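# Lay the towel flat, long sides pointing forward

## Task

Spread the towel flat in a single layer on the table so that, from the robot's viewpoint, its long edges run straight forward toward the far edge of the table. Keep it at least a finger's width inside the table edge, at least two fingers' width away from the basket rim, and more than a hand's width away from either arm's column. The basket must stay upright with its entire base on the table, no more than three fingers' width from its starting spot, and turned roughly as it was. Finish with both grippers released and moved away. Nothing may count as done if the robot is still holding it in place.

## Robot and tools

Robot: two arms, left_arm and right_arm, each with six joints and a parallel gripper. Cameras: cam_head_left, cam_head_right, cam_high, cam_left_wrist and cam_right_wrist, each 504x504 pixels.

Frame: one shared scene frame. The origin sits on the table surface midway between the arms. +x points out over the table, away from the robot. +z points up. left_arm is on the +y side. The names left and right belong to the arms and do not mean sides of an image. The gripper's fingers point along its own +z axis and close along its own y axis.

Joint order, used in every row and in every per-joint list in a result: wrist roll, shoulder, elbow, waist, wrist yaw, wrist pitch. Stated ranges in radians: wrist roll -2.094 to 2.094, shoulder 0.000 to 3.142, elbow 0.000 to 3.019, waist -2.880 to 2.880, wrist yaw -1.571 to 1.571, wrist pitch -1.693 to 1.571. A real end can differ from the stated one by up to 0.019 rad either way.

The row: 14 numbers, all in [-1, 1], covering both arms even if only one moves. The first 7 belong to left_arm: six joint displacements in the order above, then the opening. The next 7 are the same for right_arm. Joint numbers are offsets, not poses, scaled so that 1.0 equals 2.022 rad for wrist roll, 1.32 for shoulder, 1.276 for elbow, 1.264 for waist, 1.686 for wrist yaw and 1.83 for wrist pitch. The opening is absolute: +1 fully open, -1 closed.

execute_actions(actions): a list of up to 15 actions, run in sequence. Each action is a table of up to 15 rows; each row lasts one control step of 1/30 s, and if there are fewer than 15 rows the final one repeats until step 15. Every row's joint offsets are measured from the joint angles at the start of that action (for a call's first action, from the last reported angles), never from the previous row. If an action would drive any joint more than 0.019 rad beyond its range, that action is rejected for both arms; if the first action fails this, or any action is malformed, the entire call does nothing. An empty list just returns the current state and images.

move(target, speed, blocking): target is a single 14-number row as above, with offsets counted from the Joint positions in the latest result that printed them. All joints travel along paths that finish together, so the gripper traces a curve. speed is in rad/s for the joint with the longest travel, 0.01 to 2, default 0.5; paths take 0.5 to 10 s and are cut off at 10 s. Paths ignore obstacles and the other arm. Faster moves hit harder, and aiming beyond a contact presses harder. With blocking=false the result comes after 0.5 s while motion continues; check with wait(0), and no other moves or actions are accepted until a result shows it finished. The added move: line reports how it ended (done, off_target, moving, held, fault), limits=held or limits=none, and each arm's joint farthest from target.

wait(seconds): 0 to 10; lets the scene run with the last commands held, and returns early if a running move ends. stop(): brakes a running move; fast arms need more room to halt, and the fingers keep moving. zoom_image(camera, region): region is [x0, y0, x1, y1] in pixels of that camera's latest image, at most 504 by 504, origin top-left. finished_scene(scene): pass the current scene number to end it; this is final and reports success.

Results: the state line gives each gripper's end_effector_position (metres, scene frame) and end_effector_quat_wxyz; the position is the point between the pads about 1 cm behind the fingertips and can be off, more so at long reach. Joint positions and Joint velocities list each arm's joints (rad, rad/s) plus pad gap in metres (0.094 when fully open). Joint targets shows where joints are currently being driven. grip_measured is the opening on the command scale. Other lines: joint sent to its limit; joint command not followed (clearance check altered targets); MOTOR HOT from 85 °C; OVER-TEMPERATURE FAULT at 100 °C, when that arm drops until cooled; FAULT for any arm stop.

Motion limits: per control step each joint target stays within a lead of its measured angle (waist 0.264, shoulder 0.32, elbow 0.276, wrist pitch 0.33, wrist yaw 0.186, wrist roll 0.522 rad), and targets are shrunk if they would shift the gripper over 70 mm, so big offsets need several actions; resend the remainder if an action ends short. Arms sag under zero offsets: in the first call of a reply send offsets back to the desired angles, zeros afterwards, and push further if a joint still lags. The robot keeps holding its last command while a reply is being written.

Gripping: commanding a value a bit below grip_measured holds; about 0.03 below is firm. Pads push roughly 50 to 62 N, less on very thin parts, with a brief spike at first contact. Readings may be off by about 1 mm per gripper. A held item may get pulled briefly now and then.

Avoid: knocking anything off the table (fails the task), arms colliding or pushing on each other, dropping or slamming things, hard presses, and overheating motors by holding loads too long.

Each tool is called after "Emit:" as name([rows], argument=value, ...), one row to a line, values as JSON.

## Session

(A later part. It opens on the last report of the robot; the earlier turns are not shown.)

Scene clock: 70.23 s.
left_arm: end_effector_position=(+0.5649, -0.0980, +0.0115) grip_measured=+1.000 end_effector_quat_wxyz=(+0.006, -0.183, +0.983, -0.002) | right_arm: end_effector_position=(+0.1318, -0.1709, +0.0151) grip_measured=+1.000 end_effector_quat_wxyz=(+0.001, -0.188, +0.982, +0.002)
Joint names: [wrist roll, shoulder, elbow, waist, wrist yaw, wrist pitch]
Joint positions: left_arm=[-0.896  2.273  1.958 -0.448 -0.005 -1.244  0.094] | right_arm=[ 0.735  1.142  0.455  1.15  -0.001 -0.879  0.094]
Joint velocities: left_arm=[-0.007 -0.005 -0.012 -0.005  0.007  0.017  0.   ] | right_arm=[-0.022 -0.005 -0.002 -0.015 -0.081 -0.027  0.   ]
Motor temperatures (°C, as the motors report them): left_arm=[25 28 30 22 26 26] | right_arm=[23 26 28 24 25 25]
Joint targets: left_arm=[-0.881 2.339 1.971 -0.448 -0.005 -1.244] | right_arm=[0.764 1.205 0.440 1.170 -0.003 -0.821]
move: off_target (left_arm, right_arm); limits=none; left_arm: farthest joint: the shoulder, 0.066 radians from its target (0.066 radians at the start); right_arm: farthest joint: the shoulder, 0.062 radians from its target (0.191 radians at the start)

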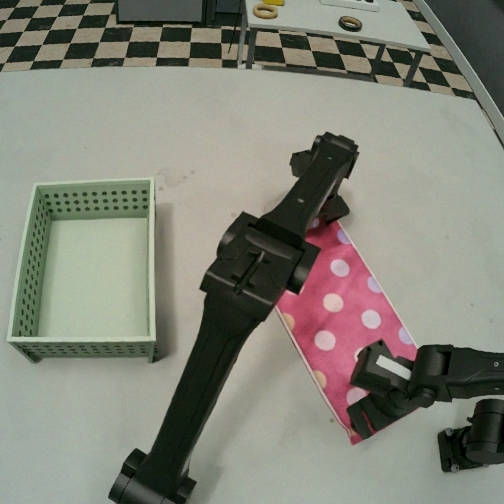

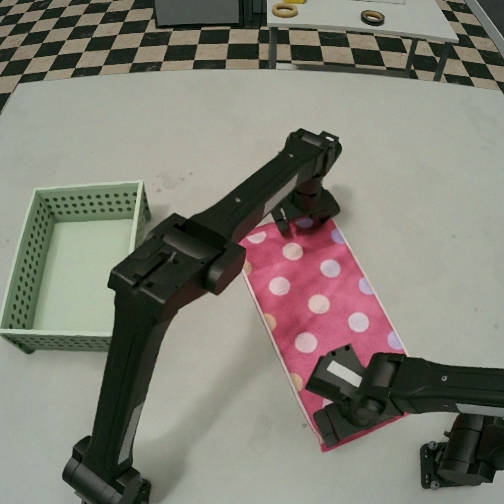

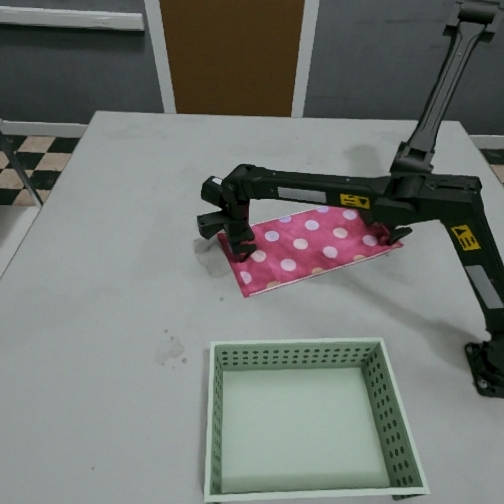

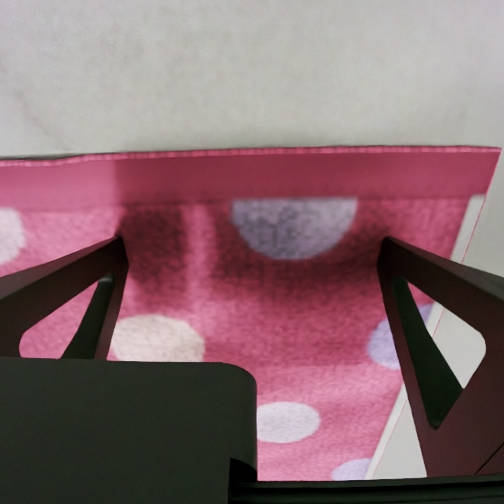

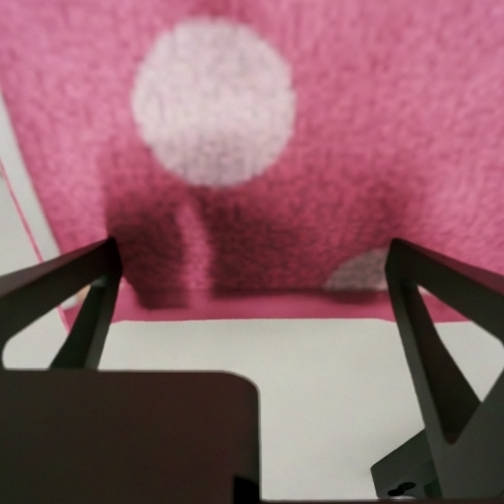

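Emit:
move(target=[0.073,0.05,0.01,0,0,0,1, 0.135,0.155,0.085,0.105,0,0.05,1], speed=0.25)

Emit:
move(target=[0.067,0.05,0.01,0,0,0,1, 0.097,0.14,0.098,0.052,0,0.028,1], speed=0.2)

Scene clock: 76.47 s.
left_arm: end_effector_position=(+0.5647, -0.0982, +0.0112) grip_measured=+1.000 end_effector_quat_wxyz=(+0.006, -0.117, +0.993, -0.001) | right_arm: end_effector_position=(+0.1245, -0.1153, +0.0162) grip_measured=+1.000 end_effector_quat_wxyz=(+0.003, -0.124, +0.992, +0.007)
Joint names: [wrist roll, shoulder, elbow, waist, wrist yaw, wrist pitch]
Joint positions: left_arm=[-0.764  2.274  1.958 -0.449 -0.005 -1.244  0.094] | right_arm=[ 0.981  1.283  0.567  1.265 -0.001 -0.84   0.094]
Joint velocities: left_arm=[-0.037 -0.005 -0.017  0.005  0.007  0.007  0.   ] | right_arm=[-0.007  0.005 -0.007 -0.005  0.022 -0.012  0.   ]
Motor temperatures (°C, as the motors report them): left_arm=[25 29 30 22 26 26] | right_arm=[23 26 28 24 25 25]
Joint targets: left_arm=[-0.748 2.339 1.971 -0.449 -0.005 -1.244] | right_arm=[1.008 1.347 0.564 1.282 -0.001 -0.787]
move: off_target (left_arm, right_arm); limits=none; left_arm: farthest joint: the shoulder, 0.065 radians from its target (0.066 radians at the start); right_arm: farthest joint: the shoulder, 0.063 radians from its target (0.204 radians at the start)

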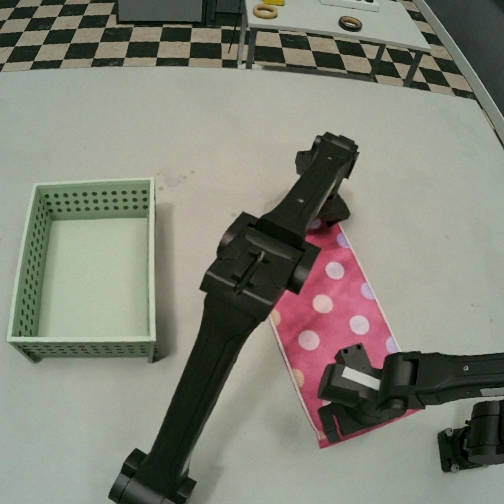

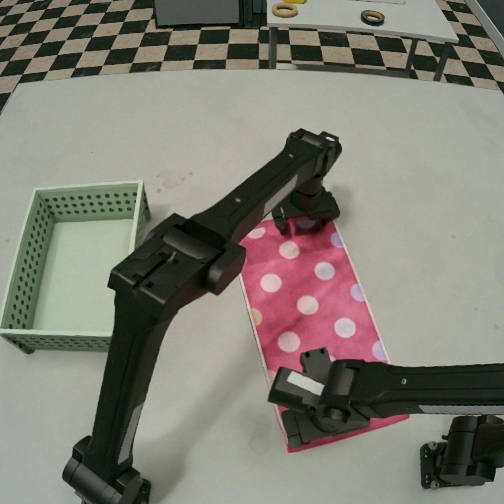

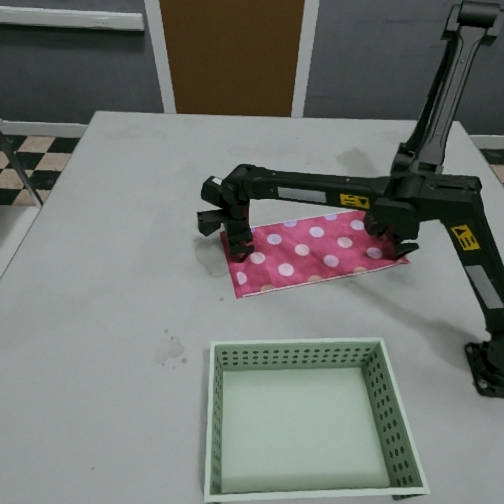

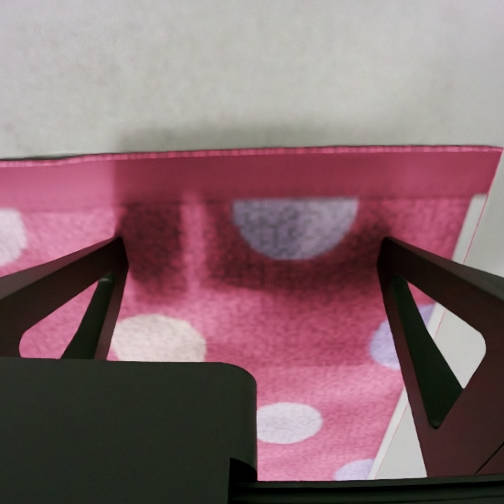

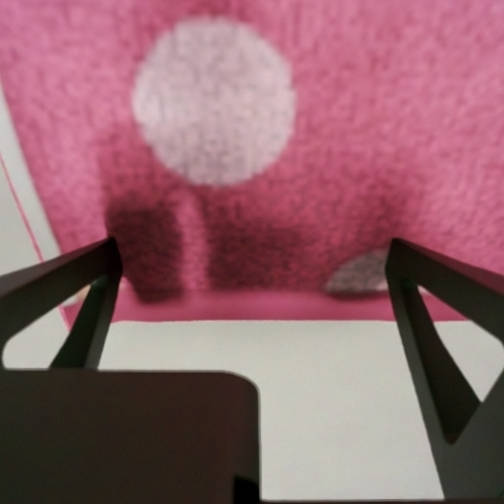

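Scene clock: 77.93 s.
left_arm: end_effector_position=(+0.5647, -0.0982, +0.0112) grip_measured=+1.000 end_effector_quat_wxyz=(+0.006, -0.058, +0.998, -0.001) | right_arm: end_effector_position=(+0.1244, -0.0660, +0.0176) grip_measured=+1.000 end_effector_quat_wxyz=(+0.002, -0.064, +0.998, +0.008)
Joint names: [wrist roll, shoulder, elbow, waist, wrist yaw, wrist pitch]
Joint positions: left_arm=[-0.644  2.274  1.958 -0.449 -0.005 -1.244  0.094] | right_arm=[ 1.153  1.405  0.685  1.318 -0.001 -0.833  0.094]
Joint velocities: left_arm=[ 0.037 -0.024 -0.012  0.005  0.037 -0.002  0.   ] | right_arm=[-0.037  0.015  0.007  0.005  0.022  0.012  0.   ]
Motor temperatures (°C, as the motors report them): left_arm=[25 29 30 22 26 26] | right_arm=[23 26 28 24 25 25]
Joint targets: left_arm=[-0.628 2.339 1.971 -0.449 -0.005 -1.244] | right_arm=[1.177 1.468 0.692 1.331 -0.001 -0.788]
move: off_target (left_arm, right_arm); limits=none; left_arm: farthest joint: the shoulder, 0.066 radians from its target (0.066 radians at the start); right_arm: farthest joint: the shoulder, 0.063 radians from its target (0.184 radians at the start)

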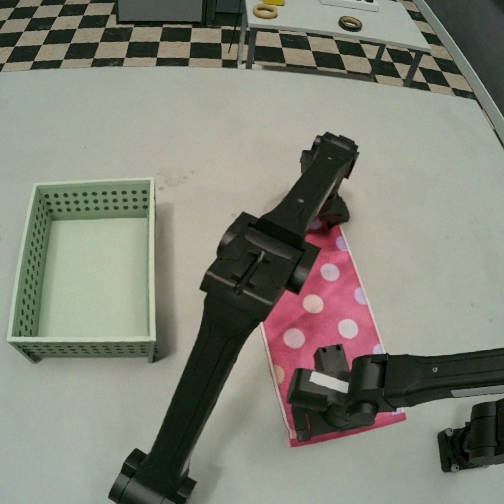

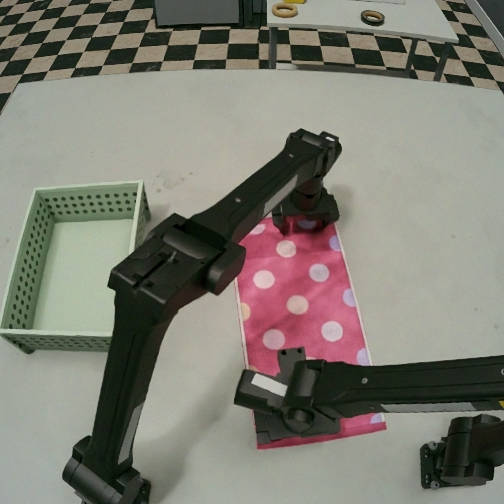

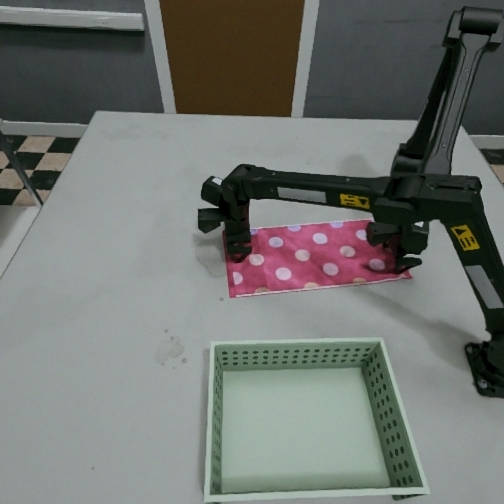

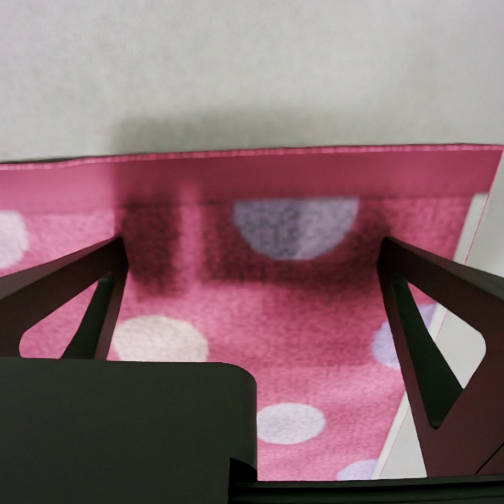

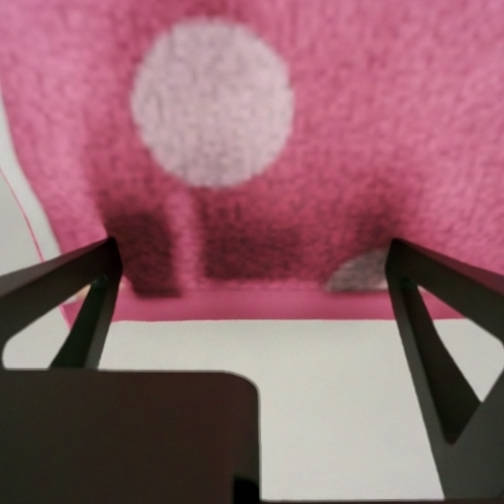

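Emit:
move(target=[0.07,0.05,0.01,0,0,0,1, 0.09,0.158,0.135,0.025,0,0.01,1], speed=0.2)

Emit:
move(target=[0,-0.06,0.03,0,0,-0.02,1, 0,-0.1,0.02,0,0,-0.04,1], speed=0.3)

Emit:
move(target=[0,-0.25,0.03,0,0,0,1, -0.6,-0.6,-0.2,-1,0,-0.3,1], speed=1)

Emit:
move(target=[0.25,-1,-1,0.4,0,0,1, 0,0,0,-0.2,0,0,1], speed=1)

Scene clock: 83.37 s.
left_arm: end_effector_position=(+0.5646, -0.0982, +0.0110) grip_measured=+1.000 end_effector_quat_wxyz=(+0.006, +0.006, +1.000, -0.001) | right_arm: end_effector_position=(+0.1352, -0.0061, +0.0189) grip_measured=+1.000 end_effector_quat_wxyz=(+0.004, +0.009, +1.000, +0.013)
Joint names: [wrist roll, shoulder, elbow, waist, wrist yaw, wrist pitch]
Joint positions: left_arm=[-0.516  2.274  1.958 -0.449 -0.005 -1.244  0.094] | right_arm=[ 1.317  1.544  0.843  1.336  0.    -0.842  0.094]
Joint velocities: left_arm=[-0.007 -0.005 -0.007 -0.024 -0.037  0.017  0.   ] | right_arm=[ 0.022 -0.005 -0.002 -0.005  0.037 -0.022  0.   ]
Motor temperatures (°C, as the motors report them): left_arm=[25 29 30 22 26 26] | right_arm=[23 26 28 24 25 25]
Joint targets: left_arm=[-0.502 2.340 1.971 -0.449 -0.005 -1.244] | right_arm=[1.336 1.614 0.857 1.349 -0.001 -0.815]
move: off_target (left_arm, right_arm); limits=none; left_arm: farthest joint: the shoulder, 0.066 radians from its target (0.066 radians at the start); right_arm: farthest joint: the shoulder, 0.070 radians from its target (0.209 radians at the start)

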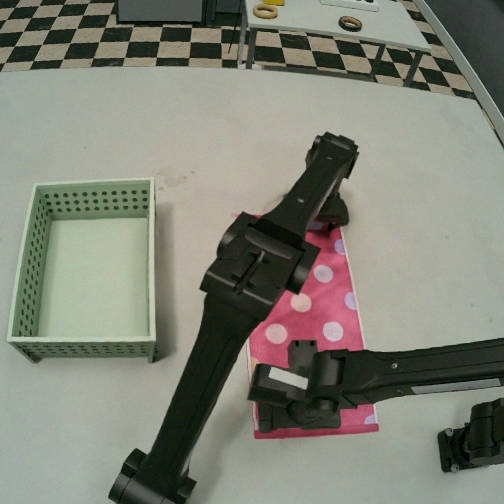

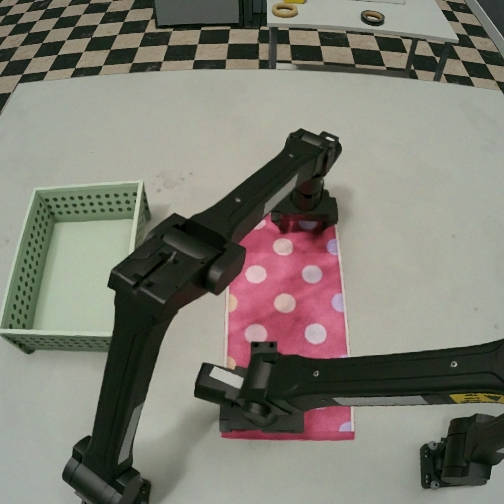

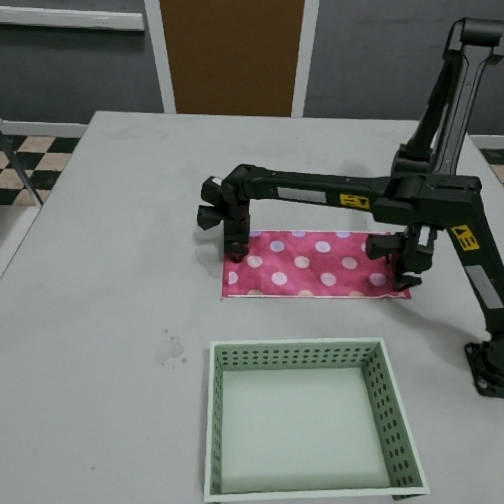

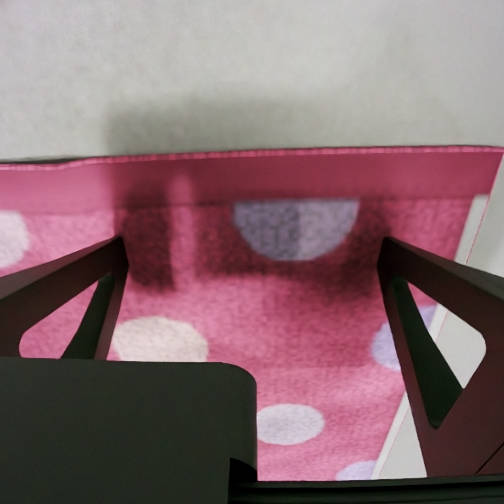

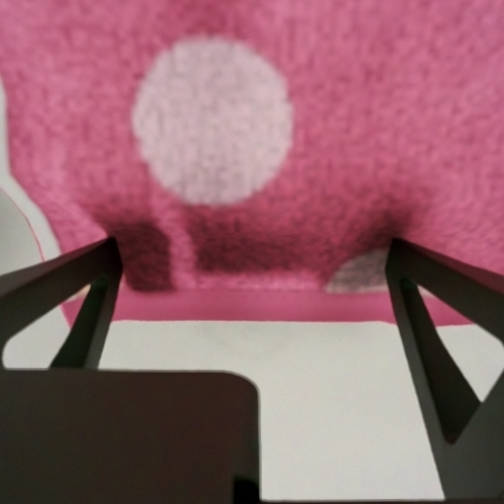

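Scene clock: 84.27 s.
left_arm: end_effector_position=(+0.5679, -0.1001, +0.0711) grip_measured=+1.000 end_effector_quat_wxyz=(+0.038, +0.006, +0.999, -0.019) | right_arm: end_effector_position=(+0.1342, -0.0099, +0.0625) grip_measured=+1.000 end_effector_quat_wxyz=(+0.012, +0.009, +0.999, +0.044)
Joint names: [wrist roll, shoulder, elbow, waist, wrist yaw, wrist pitch]
Joint positions: left_arm=[-0.516  2.183  1.958 -0.449 -0.005 -1.262  0.094] | right_arm=[ 1.317  1.419  0.843  1.336  0.001 -0.904  0.094]
Joint velocities: left_arm=[-0.007 -0.005 -0.007  0.015  0.007  0.007  0.   ] | right_arm=[-0.022 -0.005 -0.007 -0.005 -0.022  0.002  0.   ]
Motor temperatures (°C, as the motors report them): left_arm=[25 29 30 22 26 26] | right_arm=[23 26 28 24 25 25]
Joint targets: left_arm=[-0.516 2.195 1.997 -0.449 -0.005 -1.281] | right_arm=[1.317 1.412 0.869 1.336 0.000 -0.915]
move: off_target (left_arm, right_arm); limits=none; left_arm: farthest joint: the elbow, 0.038 radians from its target (0.038 radians at the start); right_arm: farthest joint: the elbow, 0.025 radians from its target (0.025 radians at the start)

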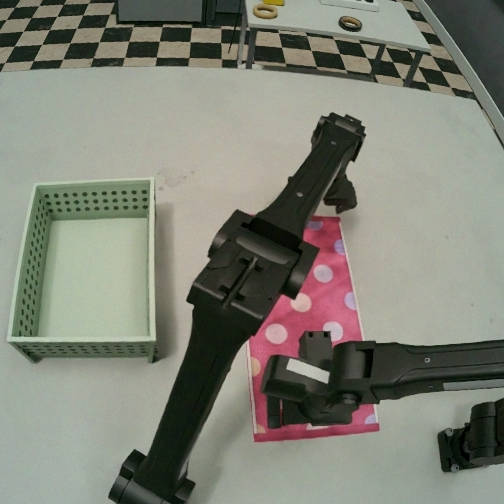

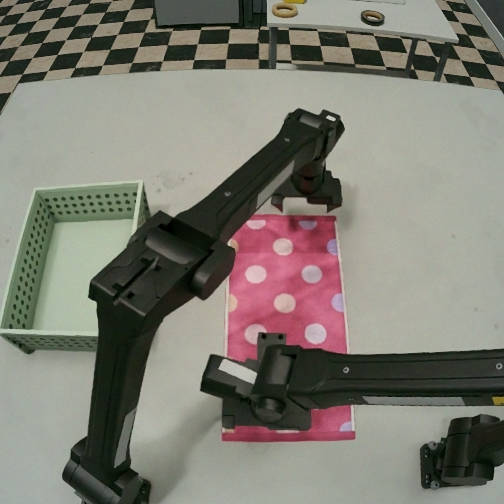

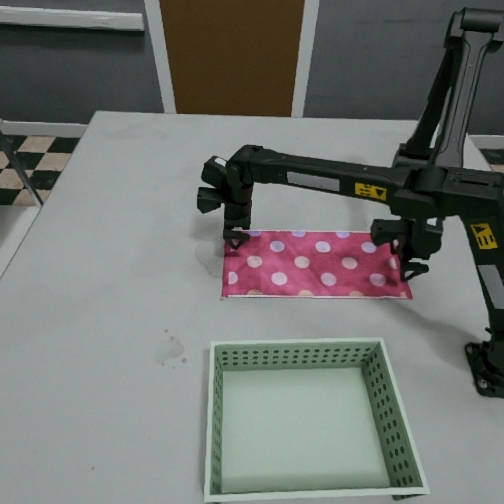

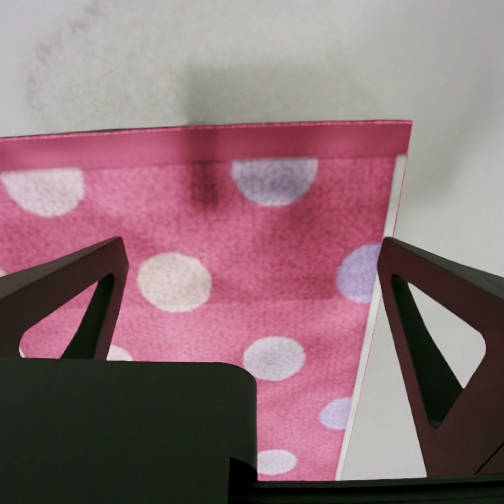

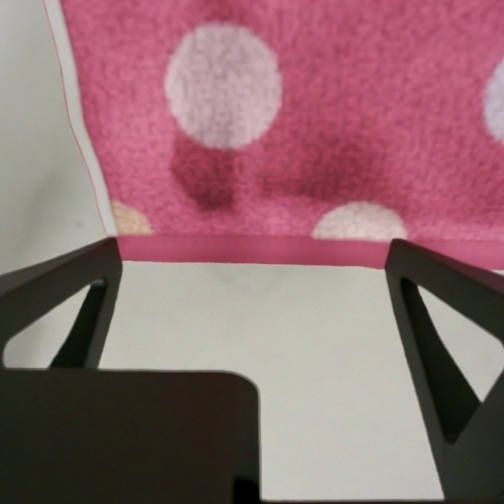

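Scene clock: 86.47 s.
left_arm: end_effector_position=(+0.5518, -0.0907, +0.2984) grip_measured=+1.000 end_effector_quat_wxyz=(+0.185, +0.005, +0.977, -0.104) | right_arm: end_effector_position=(+0.1913, -0.3653, +0.1472) grip_measured=+1.000 end_effector_quat_wxyz=(+0.043, +0.038, +0.998, +0.003)
Joint names: [wrist roll, shoulder, elbow, waist, wrist yaw, wrist pitch]
Joint positions: left_arm=[-0.516  1.841  1.958 -0.449 -0.005 -1.262  0.094] | right_arm=[ 0.113  0.629  0.587  0.073  0.    -1.443  0.094]
Joint velocities: left_arm=[-0.022  0.005 -0.012  0.005  0.022 -0.002  0.   ] | right_arm=[-0.022  0.005 -0.007 -0.015 -0.022 -0.007  0.   ]
Motor temperatures (°C, as the motors report them): left_arm=[25 29 30 22 26 26] | right_arm=[23 26 28 24 25 25]
Joint targets: left_arm=[-0.516 1.854 1.997 -0.449 -0.005 -1.262] | right_arm=[0.104 0.627 0.588 0.072 0.001 -1.453]
move: off_target (left_arm); limits=none; left_arm: farthest joint: the elbow, 0.038 radians from its target (0.038 radians at the start); right_arm: farthest joint: the wrist pitch, 0.010 radians from its target (0.549 radians at the start)

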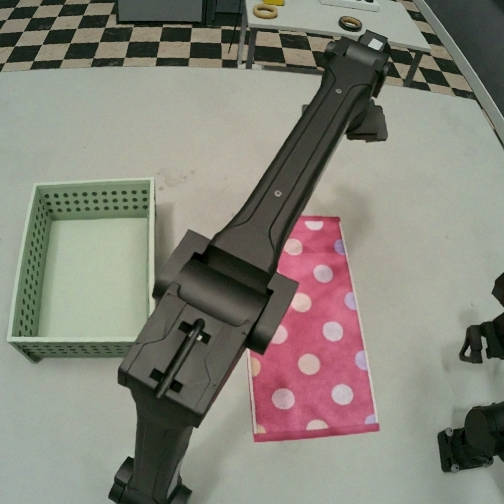

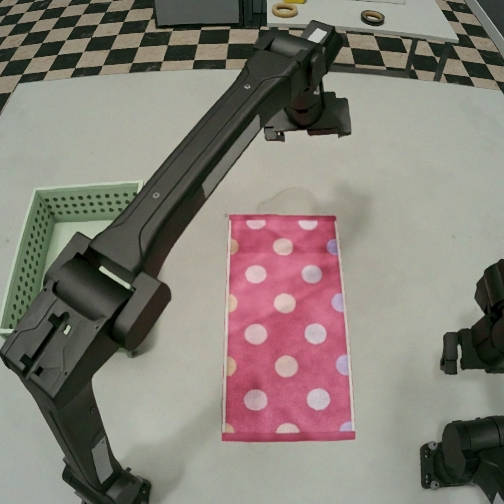

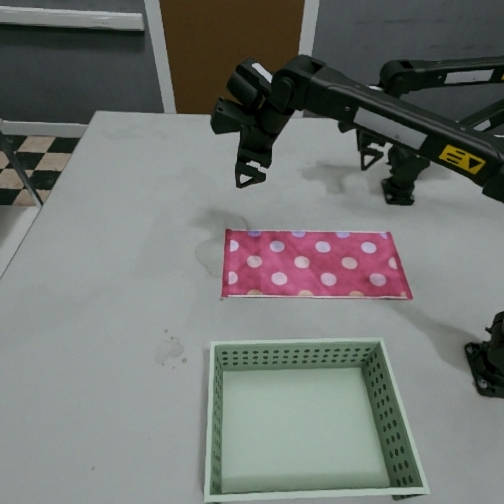

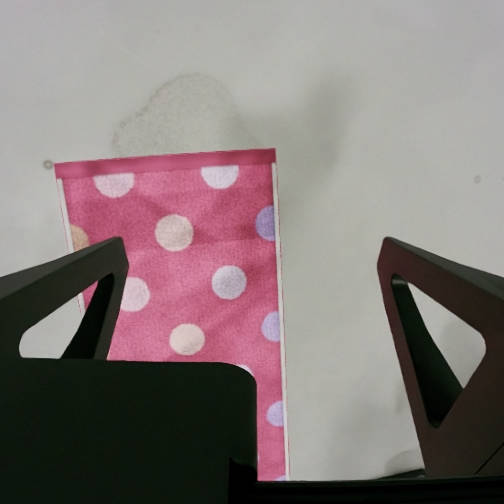

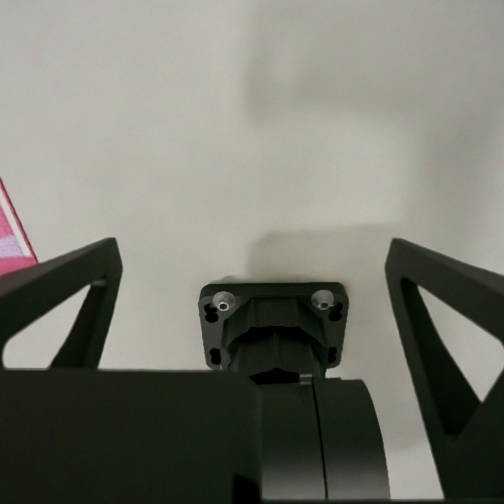

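Scene clock: 88.60 s.
left_arm: end_effector_position=(+0.1877, +0.2410, +0.2193) grip_measured=+1.000 end_effector_quat_wxyz=(+0.234, +0.003, +0.972, -0.003) | right_arm: end_effector_position=(+0.1879, -0.4037, +0.1472) grip_measured=+1.000 end_effector_quat_wxyz=(+0.043, +0.160, +0.986, -0.002)
Joint names: [wrist roll, shoulder, elbow, waist, wrist yaw, wrist pitch]
Joint positions: left_arm=[-0.019  0.514  0.678  0.052 -0.005 -1.262  0.094] | right_arm=[ 0.113  0.629  0.587 -0.171  0.    -1.443  0.094]
Joint velocities: left_arm=[ 0.007  0.005 -0.022  0.005 -0.037  0.007  0.   ] | right_arm=[ 0.007 -0.005  0.007  0.005  0.051 -0.027  0.   ]
Motor temperatures (°C, as the motors report them): left_arm=[25 29 30 22 26 26] | right_arm=[23 26 28 24 25 25]
Joint targets: left_arm=[-0.011 0.520 0.683 0.057 -0.005 -1.262] | right_arm=[0.113 0.629 0.587 -0.180 0.000 -1.443]
move: done; limits=none; left_arm: farthest joint: the wrist roll, 0.009 radians from its target (0.506 radians at the start); right_arm: farthest joint: the waist, 0.009 radians from its target (0.253 radians at the start)

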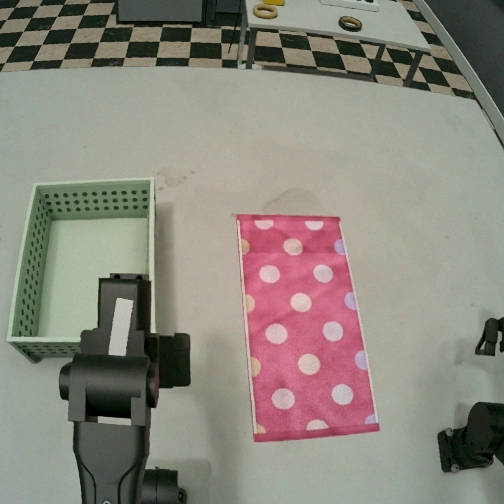

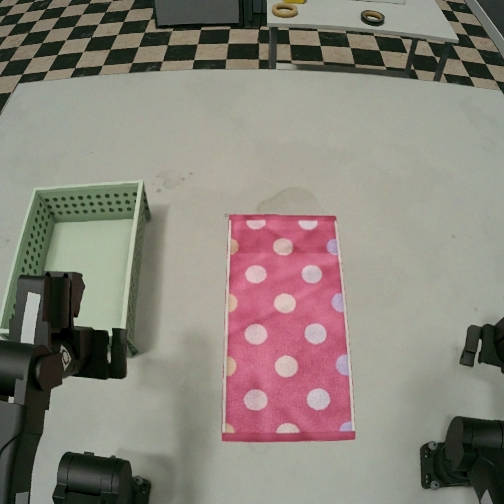

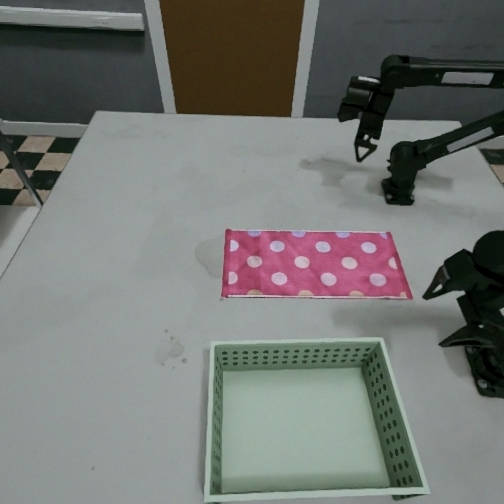

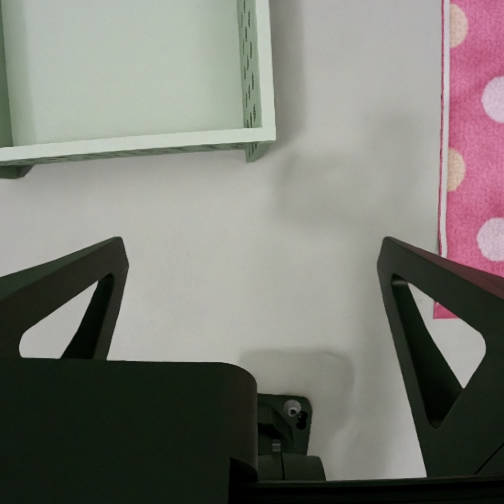

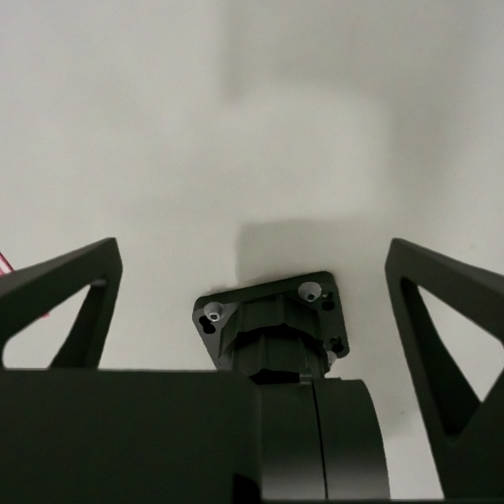

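Emit:
finished_scene(scene=1)

The scene is finished: the task was done.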